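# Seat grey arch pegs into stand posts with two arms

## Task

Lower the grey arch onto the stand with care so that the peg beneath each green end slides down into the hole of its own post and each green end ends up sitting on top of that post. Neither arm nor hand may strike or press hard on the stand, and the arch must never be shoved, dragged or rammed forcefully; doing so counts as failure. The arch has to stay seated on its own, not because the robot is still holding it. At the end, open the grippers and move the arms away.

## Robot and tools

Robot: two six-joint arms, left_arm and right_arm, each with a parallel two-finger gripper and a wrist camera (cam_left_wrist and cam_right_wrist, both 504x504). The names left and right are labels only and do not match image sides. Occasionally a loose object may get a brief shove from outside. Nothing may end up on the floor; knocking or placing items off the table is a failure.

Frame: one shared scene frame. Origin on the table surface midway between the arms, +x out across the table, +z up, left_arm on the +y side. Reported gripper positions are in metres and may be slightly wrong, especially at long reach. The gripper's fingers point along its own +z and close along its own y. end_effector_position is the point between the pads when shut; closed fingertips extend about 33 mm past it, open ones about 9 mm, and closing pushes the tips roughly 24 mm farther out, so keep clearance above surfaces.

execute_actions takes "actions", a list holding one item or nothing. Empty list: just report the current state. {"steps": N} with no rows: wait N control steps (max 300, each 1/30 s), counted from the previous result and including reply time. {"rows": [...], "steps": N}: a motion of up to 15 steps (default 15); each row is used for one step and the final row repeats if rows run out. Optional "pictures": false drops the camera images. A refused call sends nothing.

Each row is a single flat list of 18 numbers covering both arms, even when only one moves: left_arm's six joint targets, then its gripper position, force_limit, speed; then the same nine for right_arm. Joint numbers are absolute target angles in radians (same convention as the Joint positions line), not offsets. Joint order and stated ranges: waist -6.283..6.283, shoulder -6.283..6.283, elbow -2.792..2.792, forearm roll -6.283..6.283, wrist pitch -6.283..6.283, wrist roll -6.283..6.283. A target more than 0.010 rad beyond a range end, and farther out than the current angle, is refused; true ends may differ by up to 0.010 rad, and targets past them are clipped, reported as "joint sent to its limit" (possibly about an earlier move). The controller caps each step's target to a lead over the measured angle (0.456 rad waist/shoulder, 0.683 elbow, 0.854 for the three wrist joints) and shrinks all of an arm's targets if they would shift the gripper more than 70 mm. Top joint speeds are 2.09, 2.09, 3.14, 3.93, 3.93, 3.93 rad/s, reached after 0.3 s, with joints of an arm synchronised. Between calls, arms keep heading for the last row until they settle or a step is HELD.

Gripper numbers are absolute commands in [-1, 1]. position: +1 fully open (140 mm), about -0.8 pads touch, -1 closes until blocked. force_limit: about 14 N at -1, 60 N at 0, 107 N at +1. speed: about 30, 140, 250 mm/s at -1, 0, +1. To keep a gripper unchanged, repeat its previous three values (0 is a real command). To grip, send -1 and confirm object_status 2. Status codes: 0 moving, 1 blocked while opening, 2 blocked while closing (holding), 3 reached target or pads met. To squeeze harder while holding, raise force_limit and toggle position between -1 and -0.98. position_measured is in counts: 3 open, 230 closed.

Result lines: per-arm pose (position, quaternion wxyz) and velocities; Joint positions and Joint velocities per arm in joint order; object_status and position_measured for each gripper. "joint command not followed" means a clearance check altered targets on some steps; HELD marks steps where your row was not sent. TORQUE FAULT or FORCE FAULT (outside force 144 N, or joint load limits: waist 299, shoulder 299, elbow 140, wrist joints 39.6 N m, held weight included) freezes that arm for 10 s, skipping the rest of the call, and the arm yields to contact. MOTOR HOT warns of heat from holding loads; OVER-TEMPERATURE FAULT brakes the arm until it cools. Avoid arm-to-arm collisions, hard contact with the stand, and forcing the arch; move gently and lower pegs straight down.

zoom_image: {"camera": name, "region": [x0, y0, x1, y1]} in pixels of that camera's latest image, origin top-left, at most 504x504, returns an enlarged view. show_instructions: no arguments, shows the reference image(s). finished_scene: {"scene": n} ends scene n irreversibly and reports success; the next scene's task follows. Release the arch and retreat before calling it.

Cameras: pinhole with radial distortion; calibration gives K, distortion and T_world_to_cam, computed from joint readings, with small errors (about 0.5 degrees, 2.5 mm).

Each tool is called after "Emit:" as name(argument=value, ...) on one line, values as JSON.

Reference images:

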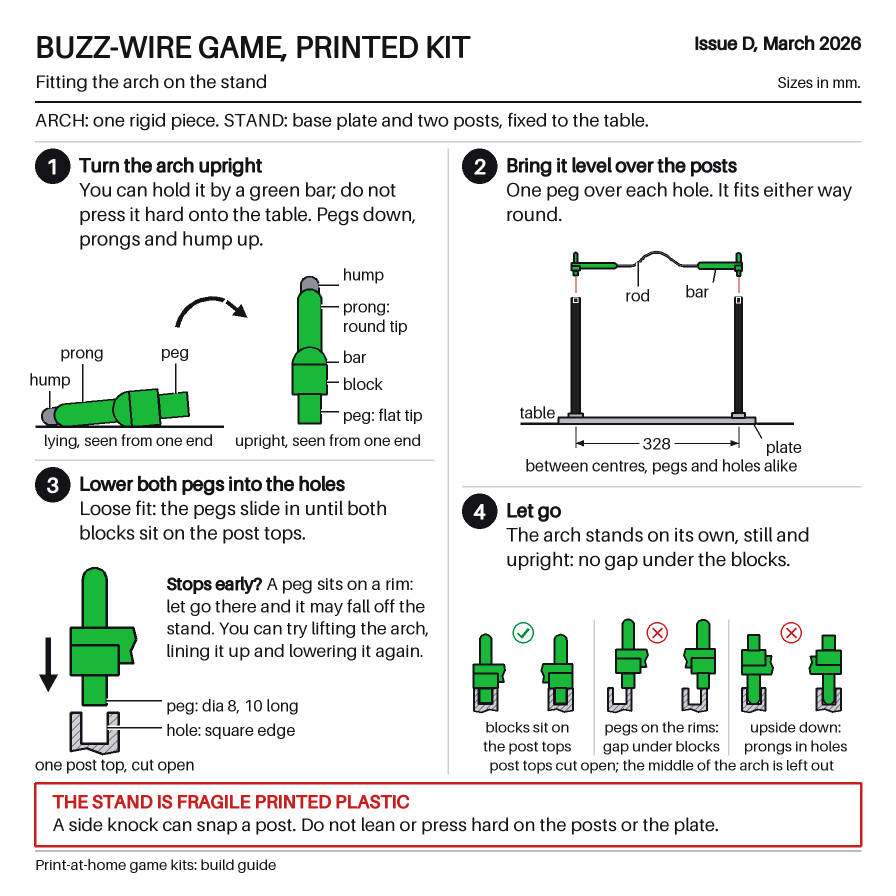

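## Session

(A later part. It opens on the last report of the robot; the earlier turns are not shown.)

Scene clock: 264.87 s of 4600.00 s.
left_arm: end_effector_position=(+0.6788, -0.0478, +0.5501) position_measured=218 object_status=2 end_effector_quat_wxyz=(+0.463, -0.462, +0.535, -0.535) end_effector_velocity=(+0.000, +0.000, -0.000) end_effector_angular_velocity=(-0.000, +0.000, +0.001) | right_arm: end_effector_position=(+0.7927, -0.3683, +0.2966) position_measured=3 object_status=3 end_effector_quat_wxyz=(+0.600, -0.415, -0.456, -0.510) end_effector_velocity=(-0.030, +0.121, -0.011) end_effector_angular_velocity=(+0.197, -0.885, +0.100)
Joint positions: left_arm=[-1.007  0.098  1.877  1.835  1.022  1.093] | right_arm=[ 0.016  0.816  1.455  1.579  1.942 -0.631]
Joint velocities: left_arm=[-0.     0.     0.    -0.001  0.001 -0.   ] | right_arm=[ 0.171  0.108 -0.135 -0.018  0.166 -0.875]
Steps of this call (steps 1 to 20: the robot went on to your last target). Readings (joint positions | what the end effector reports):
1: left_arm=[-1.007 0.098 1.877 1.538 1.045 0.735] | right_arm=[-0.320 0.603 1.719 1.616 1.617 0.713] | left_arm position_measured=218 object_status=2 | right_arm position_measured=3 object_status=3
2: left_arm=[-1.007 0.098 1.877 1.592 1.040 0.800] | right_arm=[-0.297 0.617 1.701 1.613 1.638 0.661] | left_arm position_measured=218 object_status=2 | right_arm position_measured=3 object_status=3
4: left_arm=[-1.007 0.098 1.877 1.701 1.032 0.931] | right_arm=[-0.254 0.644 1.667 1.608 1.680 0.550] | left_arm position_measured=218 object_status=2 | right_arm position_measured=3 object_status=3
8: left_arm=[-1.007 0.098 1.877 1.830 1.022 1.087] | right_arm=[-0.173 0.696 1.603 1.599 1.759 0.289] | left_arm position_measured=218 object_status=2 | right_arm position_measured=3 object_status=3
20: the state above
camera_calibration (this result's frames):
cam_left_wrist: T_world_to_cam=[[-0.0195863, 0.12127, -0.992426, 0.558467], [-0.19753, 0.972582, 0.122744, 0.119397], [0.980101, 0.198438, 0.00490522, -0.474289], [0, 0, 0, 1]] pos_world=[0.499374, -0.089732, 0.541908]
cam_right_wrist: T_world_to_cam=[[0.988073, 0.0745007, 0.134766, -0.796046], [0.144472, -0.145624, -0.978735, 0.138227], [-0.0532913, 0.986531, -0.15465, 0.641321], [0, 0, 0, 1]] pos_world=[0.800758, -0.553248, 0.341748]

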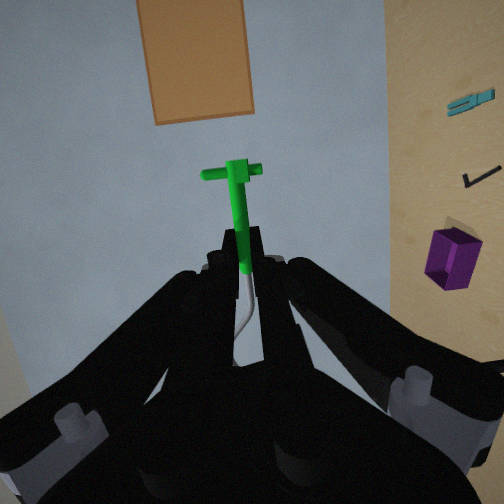

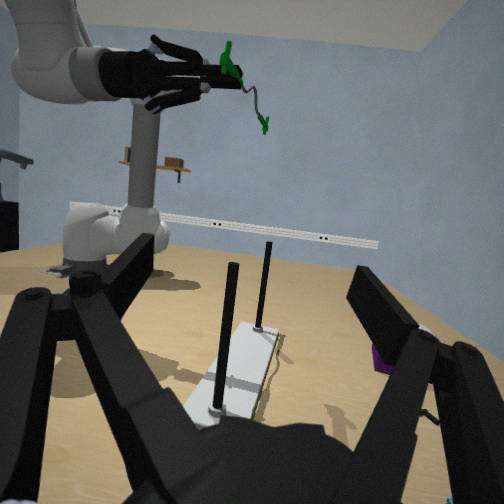

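Emit:
execute_actions(actions=[{"rows": [[-0.9651, 0.4367, 1.9425, 2.0696, 1.1423, 0.6515, -1, 0.1, -0.5, 0.0216, 0.82, 1.45, 1.578, 1.948, -0.663, 1, 0, 0]], "steps": 15}], pictures=false)

Emit:
execute_actions(actions=[{"steps": 15}])

Scene clock: 305.00 s of 4600.00 s.
left_arm: end_effector_position=(+0.7314, -0.0974, +0.3334) position_measured=218 object_status=2 end_effector_quat_wxyz=(+0.464, -0.463, +0.534, -0.534) end_effector_velocity=(+0.068, -0.056, -0.467) end_effector_angular_velocity=(-0.009, +0.039, -0.081) | right_arm: end_effector_position=(+0.7916, -0.3641, +0.2962) position_measured=3 object_status=3 end_effector_quat_wxyz=(+0.595, -0.403, -0.465, -0.517) end_effector_velocity=(-0.000, -0.000, -0.001) end_effector_angular_velocity=(+0.001, +0.001, +0.001)
Joint positions: left_arm=[-0.969  0.405  1.936  2.047  1.131  0.693] | right_arm=[ 0.022  0.82   1.45   1.578  1.948 -0.663]
Joint velocities: left_arm=[ 0.076  0.625  0.128  0.423  0.216 -0.8  ] | right_arm=[0.    0.001 0.    0.    0.001 0.   ]
Steps of this call (steps 1 to 30: the robot went on to your last target; steps 31 to 90: nothing new was sent; then 36.63 s passed at rest; steps 91 to 105: all 15 steps of this action). Readings (joint positions | what the end effector reports):
91: left_arm=[-1.007 0.098 1.877 1.835 1.022 1.093] | right_arm=[0.022 0.820 1.450 1.578 1.948 -0.663] | left_arm position_measured=218 object_status=2 | right_arm position_measured=3 object_status=3
92: left_arm=[-1.007 0.102 1.877 1.838 1.023 1.087] | right_arm=[0.022 0.820 1.450 1.578 1.948 -0.663] | left_arm position_measured=218 object_status=2 | right_arm position_measured=3 object_status=3
94: left_arm=[-1.003 0.134 1.883 1.860 1.035 1.046] | right_arm=[0.022 0.820 1.450 1.578 1.948 -0.663] | left_arm position_measured=218 object_status=2 | right_arm position_measured=3 object_status=3
98: left_arm=[-0.990 0.234 1.903 1.930 1.070 0.915] | right_arm=[0.022 0.820 1.450 1.578 1.948 -0.663] | left_arm position_measured=218 object_status=2 | right_arm position_measured=3 object_status=3
105: the state above

Scene clock: 305.50 s of 4600.00 s.
left_arm: end_effector_position=(+0.7348, -0.1001, +0.3102) position_measured=218 object_status=2 end_effector_quat_wxyz=(+0.462, -0.462, +0.535, -0.535) end_effector_velocity=(+0.000, -0.000, -0.000) end_effector_angular_velocity=(+0.000, +0.000, +0.000) | right_arm: end_effector_position=(+0.7916, -0.3641, +0.2962) position_measured=3 object_status=3 end_effector_quat_wxyz=(+0.595, -0.403, -0.465, -0.517) end_effector_velocity=(-0.000, +0.000, +0.000) end_effector_angular_velocity=(-0.001, -0.000, -0.002)
Joint positions: left_arm=[-0.965  0.437  1.943  2.07   1.142  0.652] | right_arm=[ 0.022  0.82   1.45   1.578  1.948 -0.663]
Joint velocities: left_arm=[-0.     0.001 -0.001 -0.     0.     0.   ] | right_arm=[ 0.    -0.001  0.001  0.    -0.002 -0.001]
Steps of this call (steps 1 to 15: the robot went on to your last target). Readings (joint positions | what the end effector reports):
1: left_arm=[-0.967 0.423 1.940 2.060 1.137 0.670] | right_arm=[0.022 0.820 1.450 1.578 1.948 -0.663] | left_arm position_measured=218 object_status=2 | right_arm position_measured=3 object_status=3
2: left_arm=[-0.966 0.433 1.942 2.067 1.141 0.657] | right_arm=[0.022 0.820 1.450 1.578 1.948 -0.663] | left_arm position_measured=218 object_status=2 | right_arm position_measured=3 object_status=3
4: left_arm=[-0.965 0.437 1.943 2.069 1.142 0.652] | right_arm=[0.022 0.820 1.450 1.578 1.948 -0.663] | left_arm position_measured=218 object_status=2 | right_arm position_measured=3 object_status=3
8: left_arm=[-0.965 0.437 1.943 2.070 1.142 0.652] | right_arm=[0.022 0.820 1.450 1.578 1.948 -0.663] | left_arm position_measured=218 object_status=2 | right_arm position_measured=3 object_status=3
15: the state above
camera_calibration (this result's frames):
cam_left_wrist: T_world_to_cam=[[-0.0194617, 0.120888, -0.992475, 0.327717], [-0.197298, 0.972679, 0.122346, 0.210755], [0.98015, 0.198195, 0.00492098, -0.517727], [0, 0, 0, 1]] pos_world=[0.55541, -0.142004, 0.302014]
cam_right_wrist: T_world_to_cam=[[0.982869, 0.0766669, 0.167605, -0.800081], [0.176931, -0.137798, -0.974529, 0.11451], [-0.0516185, 0.987489, -0.149002, 0.634393], [0, 0, 0, 1]] pos_world=[0.79886, -0.549337, 0.340217]

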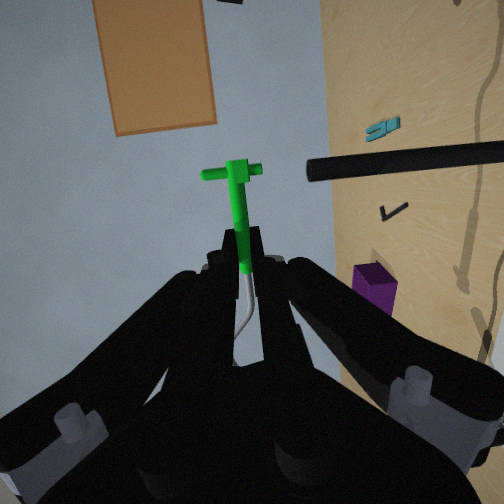

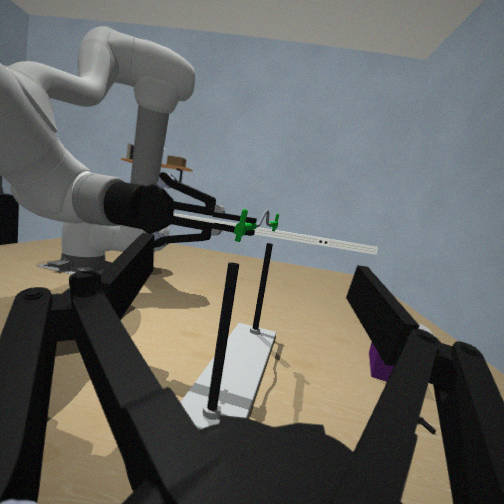

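Emit:
zoom_image(camera="cam_left_wrist", region=[190, 120, 350, 220])

Emit:
zoom_image(camera="cam_right_wrist", region=[200, 190, 320, 290])

Region (190, 120, 350, 220) of cam_left_wrist's 504x504 image, scaled by 3.150, with more detail than that image has; it fills the top 315 rows of this view, and the rest is white.

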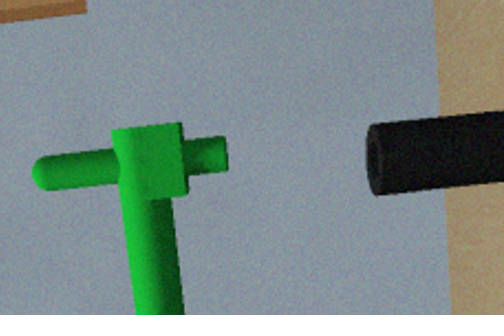

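Region (200, 190, 320, 290) of cam_right_wrist's 504x504 image, scaled by 4.200, with more detail than that image has.

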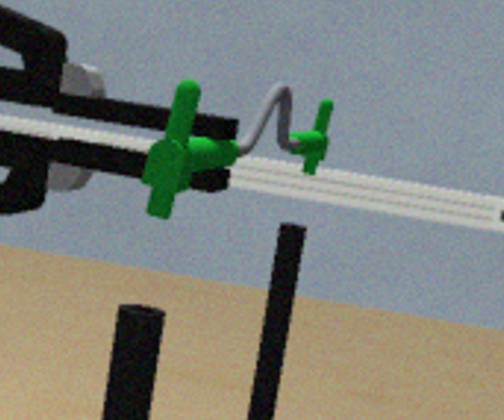

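Emit:
execute_actions(actions=[{"rows": [[-0.9704, 0.4665, 1.9578, 2.0699, 1.1754, 0.6154, -1, 0.1, -0.5, 0.0216, 0.82, 1.45, 1.578, 1.948, -0.663, 1, 0, 0]], "steps": 15}])

Scene clock: 331.73 s of 4600.00 s.
left_arm: end_effector_position=(+0.7315, -0.0957, +0.2850) position_measured=218 object_status=2 end_effector_quat_wxyz=(+0.466, -0.466, +0.532, -0.532) end_effector_velocity=(+0.000, -0.000, +0.001) end_effector_angular_velocity=(-0.001, -0.001, -0.001) | right_arm: end_effector_position=(+0.7916, -0.3641, +0.2962) position_measured=3 object_status=3 end_effector_quat_wxyz=(+0.595, -0.403, -0.465, -0.517) end_effector_velocity=(-0.000, +0.000, -0.000) end_effector_angular_velocity=(+0.000, +0.001, -0.001)
Joint positions: left_arm=[-0.97   0.467  1.958  2.07   1.175  0.615] | right_arm=[ 0.022  0.82   1.45   1.578  1.948 -0.663]
Joint velocities: left_arm=[-0.    -0.    -0.001  0.001 -0.    -0.   ] | right_arm=[ 0.    -0.001  0.002  0.001 -0.001 -0.   ]
Steps of this call (steps 1 to 15: the robot went on to your last target; steps 16 to 90: nothing new was sent; then 22.73 s passed at rest; steps 91 to 105: all 15 steps of this action). Readings (joint positions | what the end effector reports):
91: left_arm=[-0.965 0.437 1.942 2.070 1.142 0.651] | right_arm=[0.022 0.820 1.450 1.578 1.948 -0.663] | left_arm position_measured=218 object_status=2 | right_arm position_measured=3 object_status=3
92: left_arm=[-0.966 0.441 1.944 2.070 1.147 0.646] | right_arm=[0.022 0.820 1.450 1.578 1.948 -0.663] | left_arm position_measured=218 object_status=2 | right_arm position_measured=3 object_status=3
94: left_arm=[-0.970 0.463 1.956 2.070 1.170 0.620] | right_arm=[0.022 0.820 1.450 1.578 1.948 -0.663] | left_arm position_measured=218 object_status=2 | right_arm position_measured=3 object_status=3
98: left_arm=[-0.970 0.467 1.958 2.070 1.175 0.615] | right_arm=[0.022 0.820 1.450 1.578 1.948 -0.663] | left_arm position_measured=218 object_status=2 | right_arm position_measured=3 object_status=3
105: the state above
camera_calibration (this result's frames):
cam_left_wrist: T_world_to_cam=[[-0.0211799, 0.121085, -0.992416, 0.303344], [-0.210789, 0.969785, 0.122823, 0.2183], [0.977302, 0.211792, 0.00498349, -0.511888], [0, 0, 0, 1]] pos_world=[0.552709, -0.140021, 0.276782]
cam_right_wrist: T_world_to_cam=[[0.982869, 0.0766667, 0.167605, -0.800081], [0.176931, -0.137798, -0.974529, 0.114511], [-0.0516184, 0.987489, -0.149002, 0.634393], [0, 0, 0, 1]] pos_world=[0.79886, -0.549337, 0.340217]

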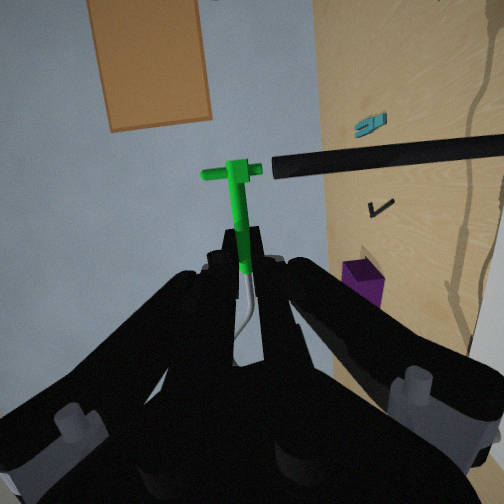

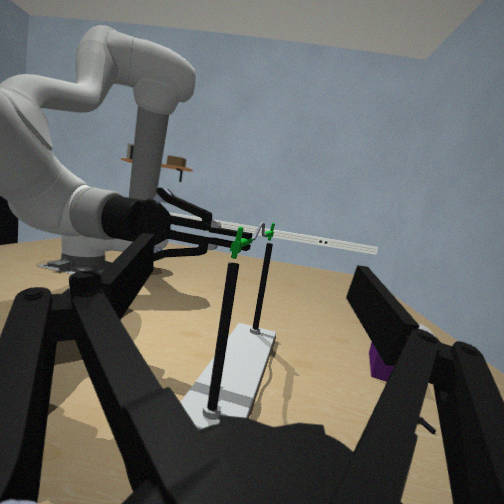

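Emit:
zoom_image(camera="cam_left_wrist", region=[200, 130, 320, 210])

Emit:
zoom_image(camera="cam_right_wrist", region=[210, 210, 300, 290])

Region (200, 130, 320, 210) of cam_left_wrist's 504x504 image, scaled by 4.200, with more detail than that image has.

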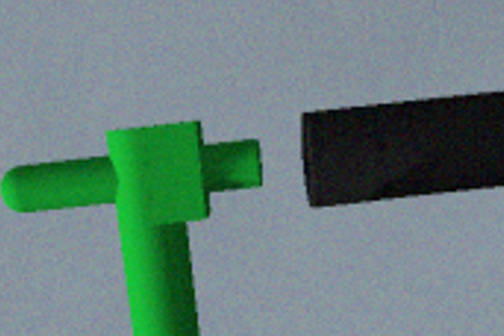

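Region (210, 210, 300, 290) of cam_right_wrist's 504x504 image, scaled by 5.600, with more detail than that image has.

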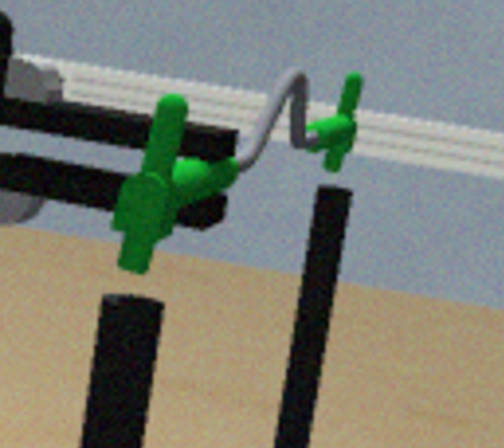

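Emit:
execute_actions(actions=[{"rows": [[-0.9669, 0.5118, 1.9716, 2.1506, 1.2807, 0.5399, -1, 0.1, -0.5, 0.0216, 0.82, 1.45, 1.578, 1.948, -0.663, 1, 0, 0]], "steps": 15}])

Emit:
zoom_image(camera="cam_right_wrist", region=[210, 210, 300, 290])

Emit:
zoom_image(camera="cam_left_wrist", region=[200, 130, 320, 210])

Scene clock: 370.53 s of 4600.00 s.
left_arm: end_effector_position=(+0.7315, -0.0952, +0.2822) position_measured=218 object_status=2 end_effector_quat_wxyz=(+0.486, -0.442, +0.507, -0.557) end_effector_velocity=(-0.000, +0.000, +0.001) end_effector_angular_velocity=(-0.001, -0.001, +0.001) | right_arm: end_effector_position=(+0.7916, -0.3641, +0.2962) position_measured=3 object_status=3 end_effector_quat_wxyz=(+0.595, -0.403, -0.465, -0.517) end_effector_velocity=(+0.000, -0.000, -0.000) end_effector_angular_velocity=(-0.001, +0.001, +0.000)
Joint positions: left_arm=[-0.967  0.512  1.972  2.151  1.281  0.54 ] | right_arm=[ 0.022  0.82   1.45   1.578  1.948 -0.663]
Joint velocities: left_arm=[ 0.    -0.001  0.    -0.     0.001 -0.   ] | right_arm=[-0.     0.    -0.001 -0.001 -0.001  0.001]
Steps of this call (steps 1 to 15: the robot went on to your last target; steps 16 to 90: nothing new was sent; then 35.30 s passed at rest; steps 91 to 105: all 15 steps of this action). Readings (joint positions | what the end effector reports):
91: left_arm=[-0.970 0.467 1.958 2.070 1.176 0.615] | right_arm=[0.022 0.820 1.450 1.578 1.948 -0.663] | left_arm position_measured=218 object_status=2 | right_arm position_measured=3 object_status=3
92: left_arm=[-0.970 0.470 1.958 2.077 1.185 0.609] | right_arm=[0.022 0.820 1.450 1.578 1.948 -0.663] | left_arm position_measured=218 object_status=2 | right_arm position_measured=3 object_status=3
94: left_arm=[-0.968 0.494 1.965 2.119 1.240 0.569] | right_arm=[0.022 0.820 1.450 1.578 1.948 -0.663] | left_arm position_measured=218 object_status=2 | right_arm position_measured=3 object_status=3
98: left_arm=[-0.967 0.512 1.972 2.150 1.281 0.540] | right_arm=[0.022 0.820 1.450 1.578 1.948 -0.663] | left_arm position_measured=218 object_status=2 | right_arm position_measured=3 object_status=3
105: the state above
camera_calibration (this result's frames):
cam_left_wrist: T_world_to_cam=[[0.072645, 0.10834, -0.991456, 0.230467], [-0.216061, 0.972186, 0.090403, 0.231407], [0.973674, 0.207648, 0.0940324, -0.534794], [0, 0, 0, 1]] pos_world=[0.55397, -0.138891, 0.257866]
cam_right_wrist: T_world_to_cam=[[0.982869, 0.0766668, 0.167605, -0.800081], [0.176931, -0.137798, -0.974529, 0.11451], [-0.0516185, 0.987489, -0.149002, 0.634393], [0, 0, 0, 1]] pos_world=[0.79886, -0.549337, 0.340217]

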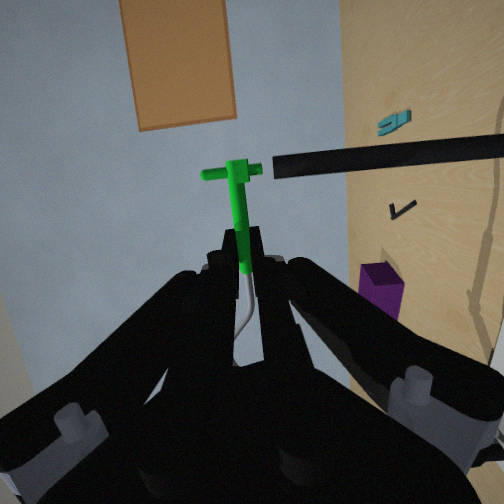

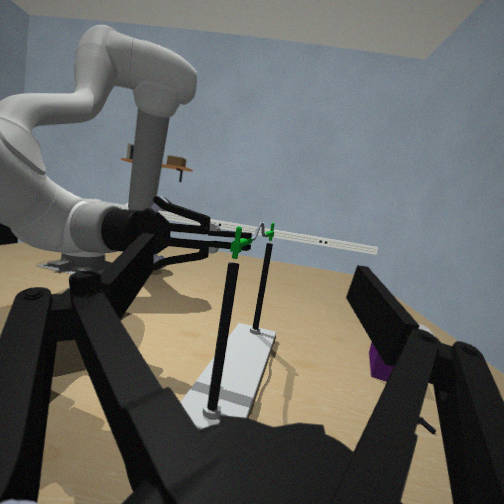

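Region (210, 210, 300, 290) of cam_right_wrist's 504x504 image, scaled by 5.600, with more detail than that image has.

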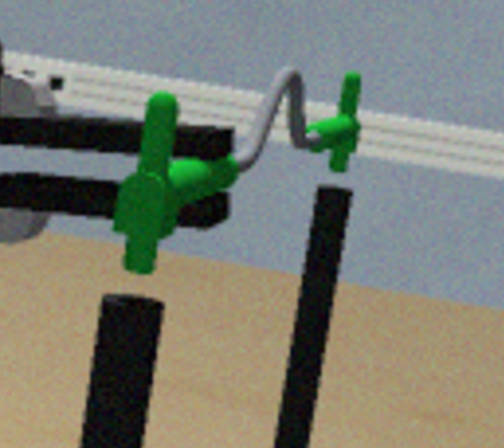

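Region (200, 130, 320, 210) of cam_left_wrist's 504x504 image, scaled by 4.200, with more detail than that image has.

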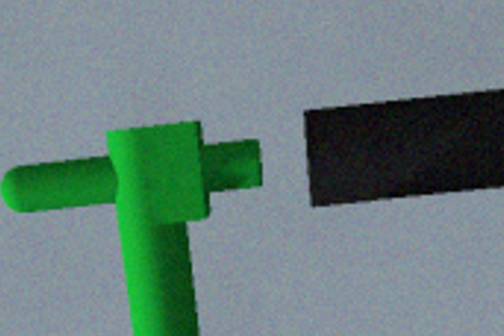

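Emit:
execute_actions(actions=[{"rows": [[-0.9672, 0.5198, 1.9741, 2.1530, 1.2866, 0.5309, -1, 0.1, -0.5, 0.0216, 0.82, 1.45, 1.578, 1.948, -0.663, 1, 0, 0]], "steps": 15}], pictures=true)

Emit:
zoom_image(camera="cam_right_wrist", region=[210, 210, 300, 290])

Emit:
zoom_image(camera="cam_left_wrist", region=[200, 130, 320, 210])

Scene clock: 388.03 s of 4600.00 s.
left_arm: end_effector_position=(+0.7311, -0.0951, +0.2764) position_measured=218 object_status=2 end_effector_quat_wxyz=(+0.486, -0.442, +0.507, -0.558) end_effector_velocity=(-0.000, +0.000, -0.001) end_effector_angular_velocity=(+0.000, +0.001, +0.001) | right_arm: end_effector_position=(+0.7916, -0.3641, +0.2962) position_measured=3 object_status=3 end_effector_quat_wxyz=(+0.595, -0.403, -0.465, -0.517) end_effector_velocity=(-0.001, -0.000, +0.000) end_effector_angular_velocity=(+0.001, +0.001, +0.001)
Joint positions: left_arm=[-0.967  0.52   1.974  2.153  1.287  0.531] | right_arm=[ 0.022  0.82   1.45   1.578  1.948 -0.663]
Joint velocities: left_arm=[-0.     0.     0.    -0.001 -0.    -0.   ] | right_arm=[-0.    -0.     0.001 -0.     0.001  0.001]
Steps of this call (steps 1 to 15: the robot went on to your last target; steps 16 to 90: nothing new was sent; then 14.00 s passed at rest; steps 91 to 105: all 15 steps of this action). Readings (joint positions | what the end effector reports):
91: left_arm=[-0.967 0.512 1.972 2.151 1.281 0.540] | right_arm=[0.022 0.820 1.450 1.578 1.948 -0.663] | left_arm position_measured=218 object_status=2 | right_arm position_measured=3 object_status=3
92: left_arm=[-0.967 0.515 1.972 2.152 1.284 0.536] | right_arm=[0.022 0.820 1.450 1.578 1.948 -0.663] | left_arm position_measured=218 object_status=2 | right_arm position_measured=3 object_status=3
94: left_arm=[-0.967 0.520 1.974 2.153 1.286 0.531] | right_arm=[0.022 0.820 1.450 1.578 1.948 -0.663] | left_arm position_measured=218 object_status=2 | right_arm position_measured=3 object_status=3
98: left_arm=[-0.967 0.520 1.974 2.153 1.287 0.531] | right_arm=[0.022 0.820 1.450 1.578 1.948 -0.663] | left_arm position_measured=218 object_status=2 | right_arm position_measured=3 object_status=3
105: the state above
camera_calibration (this result's frames):
cam_left_wrist: T_world_to_cam=[[0.0728257, 0.108191, -0.991459, 0.224542], [-0.21599, 0.972218, 0.0902261, 0.231742], [0.973676, 0.207574, 0.0941706, -0.534001], [0, 0, 0, 1]] pos_world=[0.553645, -0.138753, 0.252002]
cam_right_wrist: T_world_to_cam=[[0.982869, 0.0766667, 0.167605, -0.800081], [0.176931, -0.137798, -0.974529, 0.114511], [-0.0516184, 0.987489, -0.149002, 0.634393], [0, 0, 0, 1]] pos_world=[0.79886, -0.549337, 0.340217]

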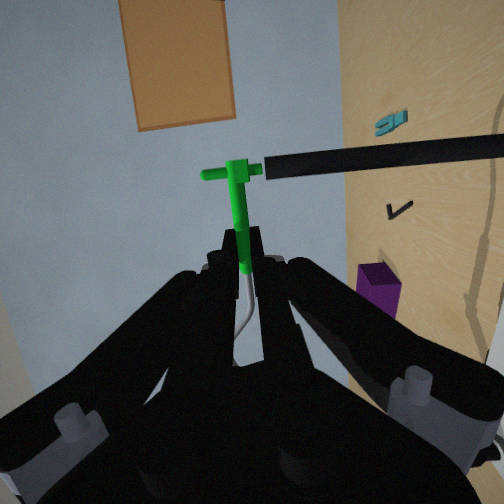

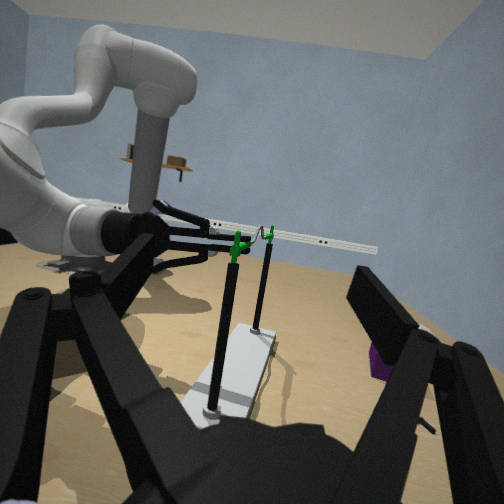

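Region (210, 210, 300, 290) of cam_right_wrist's 504x504 image, scaled by 5.600, with more detail than that image has.

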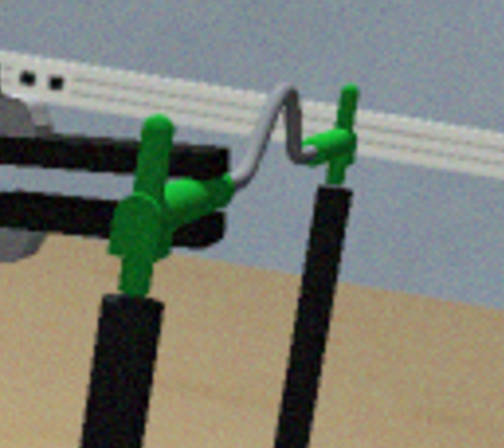

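Region (200, 130, 320, 210) of cam_left_wrist's 504x504 image, scaled by 4.200, with more detail than that image has.

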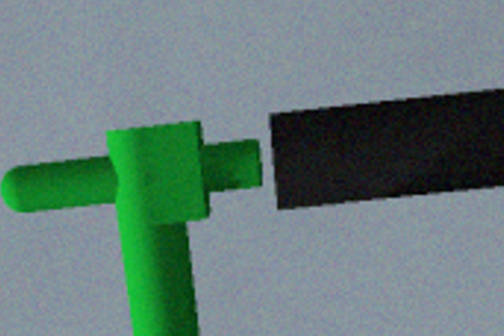

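Emit:
execute_actions(actions=[{"rows": [[-0.9672, 0.5253, 1.9753, 2.1547, 1.2903, 0.5250, -1, 0.1, -0.5, 0.0216, 0.82, 1.45, 1.578, 1.948, -0.663, 1, 0, 0]], "steps": 15}], pictures=true)

Emit:
zoom_image(camera="cam_right_wrist", region=[210, 210, 300, 290])

Emit:
zoom_image(camera="cam_left_wrist", region=[200, 130, 320, 210])

Scene clock: 396.07 s of 4600.00 s.
left_arm: end_effector_position=(+0.7311, -0.0950, +0.2722) position_measured=218 object_status=2 end_effector_quat_wxyz=(+0.486, -0.442, +0.507, -0.557) end_effector_velocity=(-0.000, +0.000, +0.001) end_effector_angular_velocity=(-0.001, -0.001, +0.000) | right_arm: end_effector_position=(+0.7916, -0.3641, +0.2962) position_measured=3 object_status=3 end_effector_quat_wxyz=(+0.595, -0.403, -0.465, -0.517) end_effector_velocity=(-0.000, -0.000, -0.001) end_effector_angular_velocity=(+0.001, +0.001, +0.002)
Joint positions: left_arm=[-0.967  0.525  1.976  2.155  1.29   0.525] | right_arm=[ 0.022  0.82   1.45   1.578  1.948 -0.663]
Joint velocities: left_arm=[ 0.    -0.001  0.     0.     0.001  0.   ] | right_arm=[ 0.     0.002 -0.001 -0.001  0.002  0.   ]
Steps of this call (steps 1 to 15: the robot went on to your last target; steps 16 to 90: nothing new was sent; then 4.53 s passed at rest; steps 91 to 105: all 15 steps of this action). Readings (joint positions | what the end effector reports):
91: left_arm=[-0.967 0.520 1.974 2.153 1.287 0.531] | right_arm=[0.022 0.820 1.450 1.578 1.948 -0.663] | left_arm position_measured=218 object_status=2 | right_arm position_measured=3 object_status=3
92: left_arm=[-0.967 0.523 1.974 2.154 1.288 0.528] | right_arm=[0.022 0.820 1.450 1.578 1.948 -0.663] | left_arm position_measured=218 object_status=2 | right_arm position_measured=3 object_status=3
94: left_arm=[-0.967 0.525 1.976 2.155 1.290 0.525] | right_arm=[0.022 0.820 1.450 1.578 1.948 -0.663] | left_arm position_measured=218 object_status=2 | right_arm position_measured=3 object_status=3
98: left_arm=[-0.967 0.525 1.976 2.155 1.290 0.525] | right_arm=[0.022 0.820 1.450 1.578 1.948 -0.663] | left_arm position_measured=218 object_status=2 | right_arm position_measured=3 object_status=3
105: the state above
camera_calibration (this result's frames):
cam_left_wrist: T_world_to_cam=[[0.0726513, 0.108512, -0.991437, 0.220499], [-0.215893, 0.972206, 0.0905867, 0.231858], [0.97371, 0.207463, 0.094059, -0.533554], [0, 0, 0, 1]] pos_world=[0.553565, -0.138647, 0.247793]
cam_right_wrist: T_world_to_cam=[[0.982869, 0.0766667, 0.167605, -0.800081], [0.176931, -0.137798, -0.974529, 0.11451], [-0.0516184, 0.987489, -0.149002, 0.634393], [0, 0, 0, 1]] pos_world=[0.79886, -0.549337, 0.340217]

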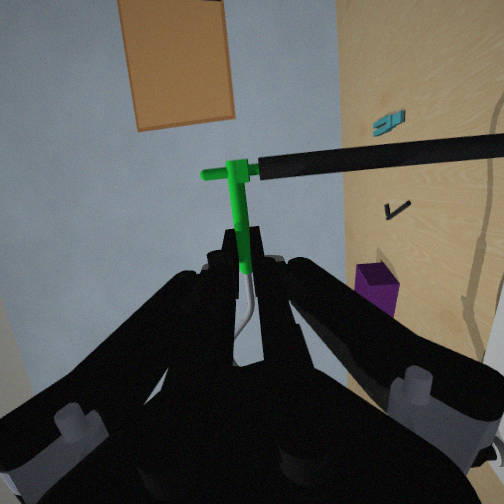

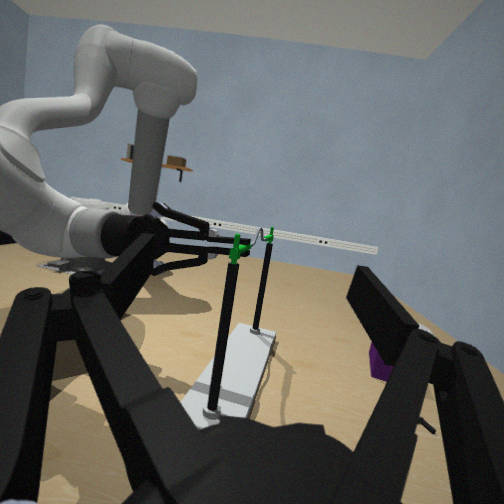

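Region (210, 210, 300, 290) of cam_right_wrist's 504x504 image, scaled by 5.600, with more detail than that image has.

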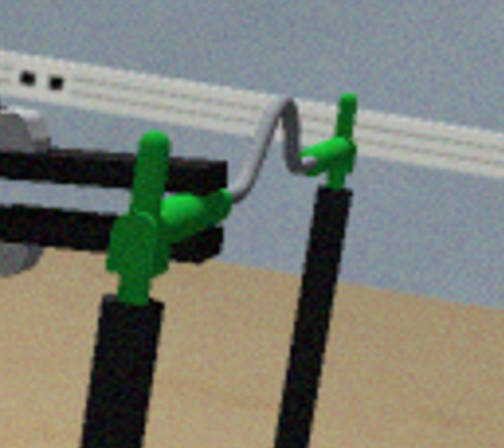

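Region (200, 130, 320, 210) of cam_left_wrist's 504x504 image, scaled by 4.200, with more detail than that image has.

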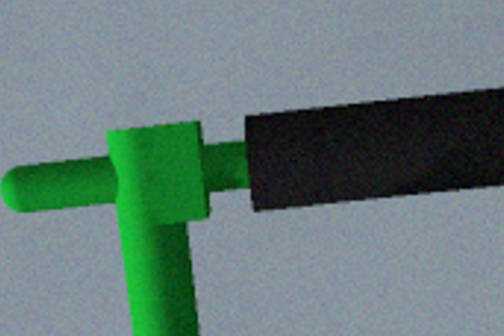

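Emit:
execute_actions(actions=[{"rows": [[-0.9672, 0.5308, 1.9765, 2.1564, 1.2940, 0.5191, -1, 0.1, -0.5, 0.0216, 0.82, 1.45, 1.578, 1.948, -0.663, 1, 0, 0]], "steps": 15}], pictures=true)

Emit:
zoom_image(camera="cam_right_wrist", region=[210, 210, 300, 290])

Emit:
zoom_image(camera="cam_left_wrist", region=[200, 130, 320, 210])

Scene clock: 400.87 s of 4600.00 s.
left_arm: end_effector_position=(+0.7311, -0.0951, +0.2685) position_measured=218 object_status=2 end_effector_quat_wxyz=(+0.486, -0.442, +0.507, -0.558) end_effector_velocity=(-0.000, +0.000, -0.000) end_effector_angular_velocity=(+0.001, +0.000, +0.000) | right_arm: end_effector_position=(+0.7916, -0.3641, +0.2962) position_measured=3 object_status=3 end_effector_quat_wxyz=(+0.595, -0.403, -0.465, -0.517) end_effector_velocity=(-0.000, -0.000, -0.001) end_effector_angular_velocity=(-0.000, +0.002, -0.000)
Joint positions: left_arm=[-0.967  0.531  1.976  2.156  1.294  0.519] | right_arm=[ 0.022  0.82   1.45   1.578  1.948 -0.663]
Joint velocities: left_arm=[ 0.  0.  0. -0.  0.  0.] | right_arm=[-0.     0.     0.001 -0.    -0.     0.   ]
Steps of this call (steps 1 to 15: the robot went on to your last target; steps 16 to 90: nothing new was sent; then 1.30 s passed at rest; steps 91 to 105: all 15 steps of this action). Readings (joint positions | what the end effector reports):
91: left_arm=[-0.967 0.525 1.975 2.155 1.290 0.525] | right_arm=[0.022 0.820 1.450 1.578 1.948 -0.663] | left_arm position_measured=218 object_status=2 | right_arm position_measured=3 object_status=3
92: left_arm=[-0.967 0.528 1.975 2.156 1.292 0.522] | right_arm=[0.022 0.820 1.450 1.578 1.948 -0.663] | left_arm position_measured=218 object_status=2 | right_arm position_measured=3 object_status=3
94: left_arm=[-0.967 0.531 1.976 2.156 1.294 0.519] | right_arm=[0.022 0.820 1.450 1.578 1.948 -0.663] | left_arm position_measured=218 object_status=2 | right_arm position_measured=3 object_status=3
98: left_arm=[-0.967 0.531 1.976 2.156 1.294 0.519] | right_arm=[0.022 0.820 1.450 1.578 1.948 -0.663] | left_arm position_measured=218 object_status=2 | right_arm position_measured=3 object_status=3
105: the state above
camera_calibration (this result's frames):
cam_left_wrist: T_world_to_cam=[[0.0729344, 0.108071, -0.991464, 0.216654], [-0.215805, 0.97227, 0.0901034, 0.232324], [0.973709, 0.207392, 0.0942341, -0.533259], [0, 0, 0, 1]] pos_world=[0.553574, -0.138702, 0.244123]
cam_right_wrist: T_world_to_cam=[[0.982869, 0.0766668, 0.167605, -0.800081], [0.176931, -0.137798, -0.974529, 0.11451], [-0.0516185, 0.987489, -0.149002, 0.634393], [0, 0, 0, 1]] pos_world=[0.79886, -0.549337, 0.340217]

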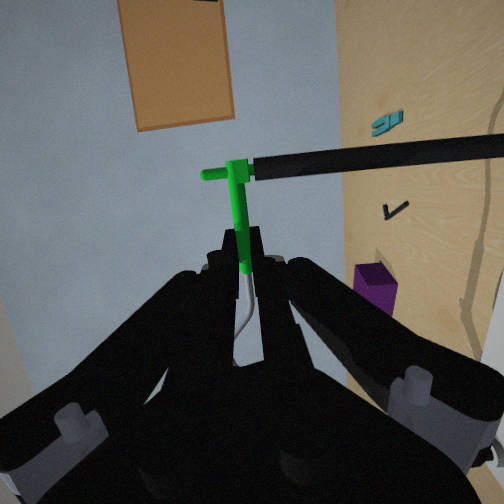

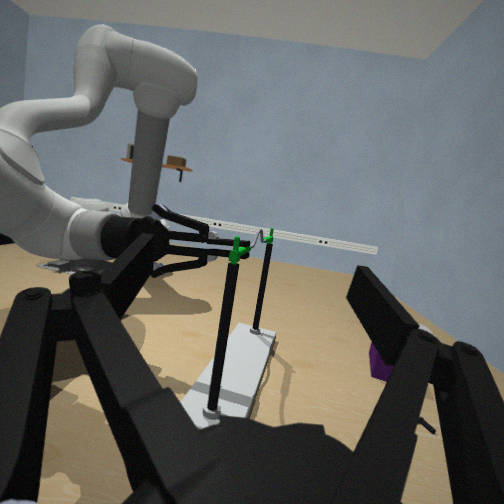

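Region (210, 210, 300, 290) of cam_right_wrist's 504x504 image, scaled by 5.600, with more detail than that image has.

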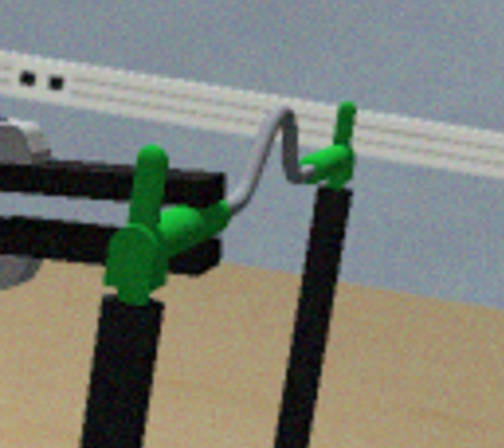

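Region (200, 130, 320, 210) of cam_left_wrist's 504x504 image, scaled by 4.200, with more detail than that image has.

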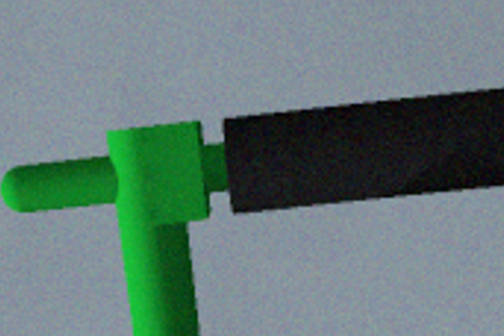

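Emit:
execute_actions(actions=[{"rows": [[-0.9672, 0.5350, 1.9774, 2.1577, 1.2968, 0.5087, -1, 0.1, -0.5, 0.0216, 0.82, 1.45, 1.578, 1.948, -0.663, 1, 0, 0]], "steps": 15}], pictures=true)

Emit:
zoom_image(camera="cam_right_wrist", region=[210, 210, 300, 290])

Emit:
zoom_image(camera="cam_left_wrist", region=[200, 130, 320, 210])

Scene clock: 406.47 s of 4600.00 s.
left_arm: end_effector_position=(+0.7310, -0.0950, +0.2653) position_measured=218 object_status=2 end_effector_quat_wxyz=(+0.485, -0.444, +0.506, -0.559) end_effector_velocity=(-0.000, -0.000, -0.000) end_effector_angular_velocity=(+0.001, +0.001, -0.001) | right_arm: end_effector_position=(+0.7916, -0.3641, +0.2962) position_measured=3 object_status=3 end_effector_quat_wxyz=(+0.595, -0.403, -0.465, -0.517) end_effector_velocity=(+0.000, -0.000, -0.001) end_effector_angular_velocity=(-0.000, +0.001, -0.002)
Joint positions: left_arm=[-0.967  0.535  1.978  2.158  1.297  0.509] | right_arm=[ 0.022  0.82   1.45   1.578  1.948 -0.663]
Joint velocities: left_arm=[-0.    -0.     0.     0.001 -0.001  0.   ] | right_arm=[-0.     0.     0.001  0.001 -0.002 -0.   ]
Steps of this call (steps 1 to 15: the robot went on to your last target; steps 16 to 90: nothing new was sent; then 2.10 s passed at rest; steps 91 to 105: all 15 steps of this action). Readings (joint positions | what the end effector reports):
91: left_arm=[-0.967 0.531 1.977 2.156 1.294 0.519] | right_arm=[0.022 0.820 1.450 1.578 1.948 -0.663] | left_arm position_measured=218 object_status=2 | right_arm position_measured=3 object_status=3
92: left_arm=[-0.967 0.533 1.977 2.157 1.296 0.513] | right_arm=[0.022 0.820 1.450 1.578 1.948 -0.663] | left_arm position_measured=218 object_status=2 | right_arm position_measured=3 object_status=3
94: left_arm=[-0.967 0.535 1.978 2.157 1.297 0.509] | right_arm=[0.022 0.820 1.450 1.578 1.948 -0.663] | left_arm position_measured=218 object_status=2 | right_arm position_measured=3 object_status=3
98: left_arm=[-0.967 0.535 1.978 2.158 1.297 0.509] | right_arm=[0.022 0.820 1.450 1.578 1.948 -0.663] | left_arm position_measured=218 object_status=2 | right_arm position_measured=3 object_status=3
105: the state above
camera_calibration (this result's frames):
cam_left_wrist: T_world_to_cam=[[0.072056, 0.10245, -0.992125, 0.213755], [-0.215131, 0.972893, 0.0848398, 0.233476], [0.973923, 0.207323, 0.092143, -0.532528], [0, 0, 0, 1]] pos_world=[0.553467, -0.138641, 0.241332]
cam_right_wrist: T_world_to_cam=[[0.982869, 0.0766667, 0.167605, -0.800081], [0.176931, -0.137798, -0.974529, 0.11451], [-0.0516184, 0.987489, -0.149002, 0.634393], [0, 0, 0, 1]] pos_world=[0.79886, -0.549337, 0.340217]

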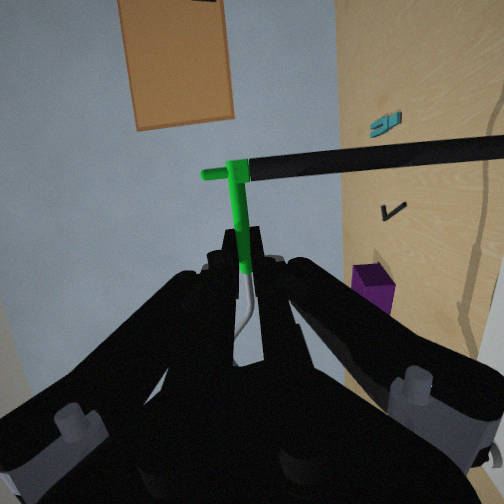

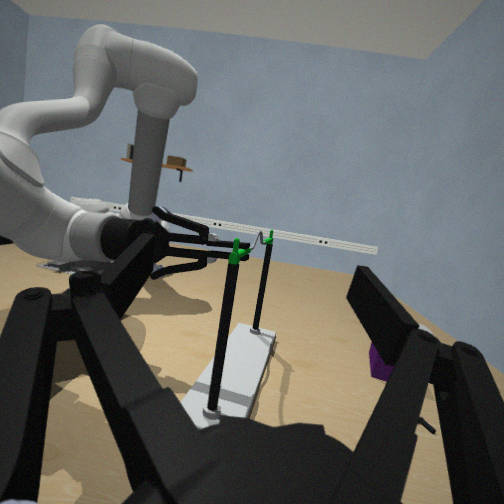

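Region (210, 210, 300, 290) of cam_right_wrist's 504x504 image, scaled by 5.600, with more detail than that image has.

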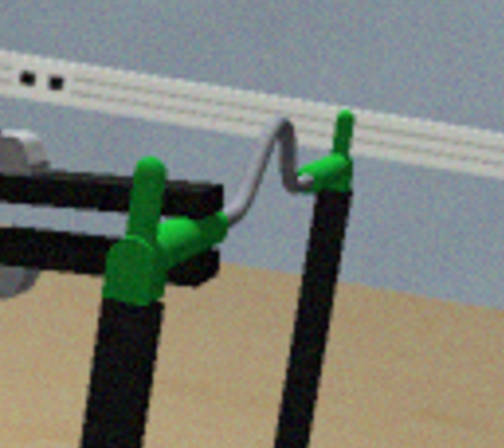

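Region (200, 130, 320, 210) of cam_left_wrist's 504x504 image, scaled by 4.200, with more detail than that image has.

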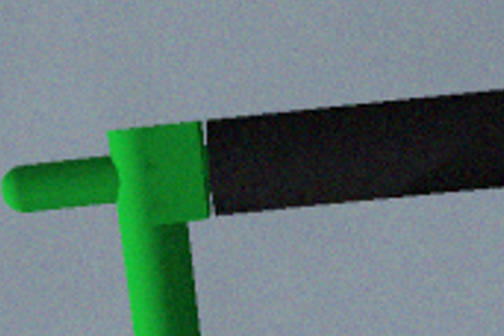

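Emit:
execute_actions(actions=[{"rows": [[-0.9672, 0.5350, 1.9774, 2.1577, 1.2968, 0.5087, -0.4, 0.1, -0.7, 0.0216, 0.82, 1.45, 1.578, 1.948, -0.663, 1, 0, 0]], "steps": 15}], pictures=false)

Emit:
execute_actions(actions=[{"steps": 10}], pictures=true)

Emit:
zoom_image(camera="cam_right_wrist", region=[210, 210, 300, 290])

Scene clock: 411.23 s of 4600.00 s.
left_arm: end_effector_position=(+0.7310, -0.0950, +0.2655) position_measured=179 object_status=0 end_effector_quat_wxyz=(+0.485, -0.444, +0.506, -0.559) end_effector_velocity=(+0.000, +0.000, +0.001) end_effector_angular_velocity=(-0.002, -0.000, +0.001) | right_arm: end_effector_position=(+0.7916, -0.3641, +0.2962) position_measured=3 object_status=3 end_effector_quat_wxyz=(+0.595, -0.403, -0.465, -0.517) end_effector_velocity=(+0.000, -0.000, +0.000) end_effector_angular_velocity=(+0.000, -0.000, -0.000)
Joint positions: left_arm=[-0.967  0.535  1.977  2.158  1.297  0.509] | right_arm=[ 0.022  0.82   1.45   1.578  1.948 -0.663]
Joint velocities: left_arm=[ 0.    -0.001 -0.    -0.001  0.    -0.   ] | right_arm=[-0.  0. -0.  0.  0. -0.]
Steps of this call (steps 1 to 15: the robot went on to your last target; steps 16 to 90: nothing new was sent; then 1.27 s passed at rest; steps 91 to 105: all 15 steps of this action). Readings (joint positions | what the end effector reports):
91: left_arm=[-0.967 0.535 1.977 2.158 1.297 0.509] | right_arm=[0.022 0.820 1.450 1.578 1.948 -0.663] | left_arm position_measured=218 object_status=0 | right_arm position_measured=3 object_status=3
92: left_arm=[-0.967 0.535 1.977 2.158 1.297 0.509] | right_arm=[0.022 0.820 1.450 1.578 1.948 -0.663] | left_arm position_measured=218 object_status=0 | right_arm position_measured=3 object_status=3
94: left_arm=[-0.967 0.535 1.977 2.158 1.297 0.509] | right_arm=[0.022 0.820 1.450 1.578 1.948 -0.663] | left_arm position_measured=209 object_status=0 | right_arm position_measured=3 object_status=3
98: left_arm=[-0.967 0.535 1.977 2.158 1.297 0.509] | right_arm=[0.022 0.820 1.450 1.578 1.948 -0.663] | left_arm position_measured=196 object_status=0 | right_arm position_measured=3 object_status=3
105: the state above

Scene clock: 411.57 s of 4600.00 s.
left_arm: end_effector_position=(+0.7310, -0.0950, +0.2655) position_measured=179 object_status=3 end_effector_quat_wxyz=(+0.485, -0.444, +0.506, -0.559) end_effector_velocity=(+0.000, +0.000, +0.000) end_effector_angular_velocity=(-0.000, -0.000, +0.001) | right_arm: end_effector_position=(+0.7916, -0.3641, +0.2962) position_measured=3 object_status=3 end_effector_quat_wxyz=(+0.595, -0.403, -0.465, -0.517) end_effector_velocity=(-0.000, -0.000, +0.001) end_effector_angular_velocity=(+0.001, -0.001, +0.000)
Joint positions: left_arm=[-0.967  0.535  1.977  2.158  1.297  0.509] | right_arm=[ 0.022  0.82   1.45   1.578  1.948 -0.663]
Joint velocities: left_arm=[ 0.     0.    -0.    -0.001  0.001 -0.   ] | right_arm=[-0.    -0.001  0.     0.     0.001 -0.   ]
Steps of this call (steps 1 to 10: the robot went on to your last target). Readings (joint positions | what the end effector reports):
1: left_arm=[-0.967 0.535 1.977 2.158 1.297 0.509] | right_arm=[0.022 0.820 1.450 1.578 1.948 -0.663] | left_arm position_measured=179 object_status=0 | right_arm position_measured=3 object_status=3
2: left_arm=[-0.967 0.535 1.977 2.158 1.297 0.509] | right_arm=[0.022 0.820 1.450 1.578 1.948 -0.663] | left_arm position_measured=179 object_status=0 | right_arm position_measured=3 object_status=3
4: left_arm=[-0.967 0.535 1.977 2.158 1.297 0.509] | right_arm=[0.022 0.820 1.450 1.578 1.948 -0.663] | left_arm position_measured=179 object_status=3 | right_arm position_measured=3 object_status=3
8: left_arm=[-0.967 0.535 1.977 2.158 1.297 0.509] | right_arm=[0.022 0.820 1.450 1.578 1.948 -0.663] | left_arm position_measured=179 object_status=3 | right_arm position_measured=3 object_status=3
10: the state above
camera_calibration (this result's frames):
cam_left_wrist: T_world_to_cam=[[0.0722194, 0.102248, -0.992134, 0.213803], [-0.215101, 0.97292, 0.0846101, 0.23355], [0.973918, 0.207298, 0.0922573, -0.532585], [0, 0, 0, 1]] pos_world=[0.553491, -0.138683, 0.241495]
cam_right_wrist: T_world_to_cam=[[0.982869, 0.0766667, 0.167605, -0.800081], [0.176932, -0.137798, -0.974529, 0.11451], [-0.0516184, 0.987489, -0.149002, 0.634393], [0, 0, 0, 1]] pos_world=[0.79886, -0.549337, 0.340217]

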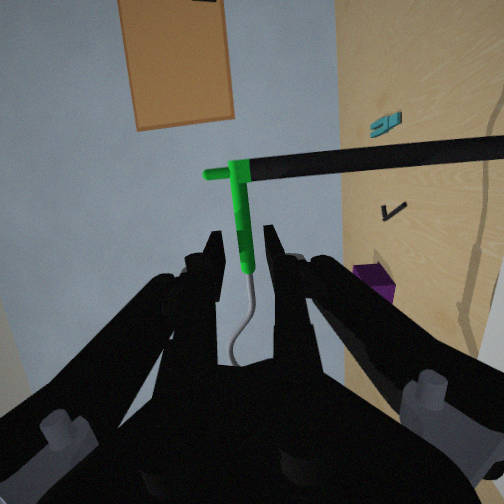

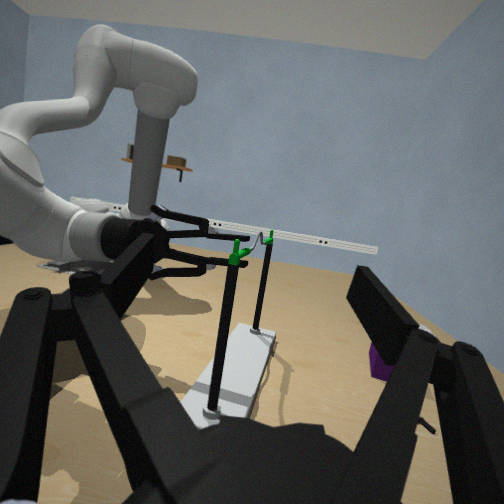

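Region (210, 210, 300, 290) of cam_right_wrist's 504x504 image, scaled by 5.600, with more detail than that image has.

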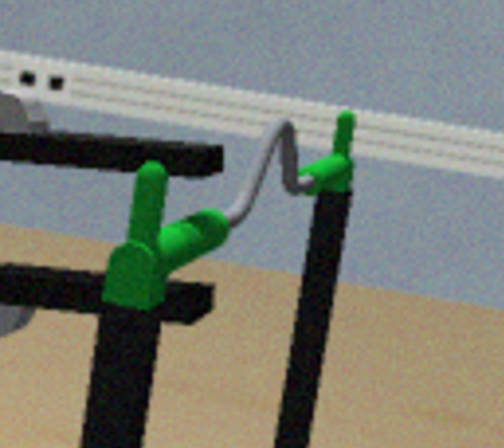

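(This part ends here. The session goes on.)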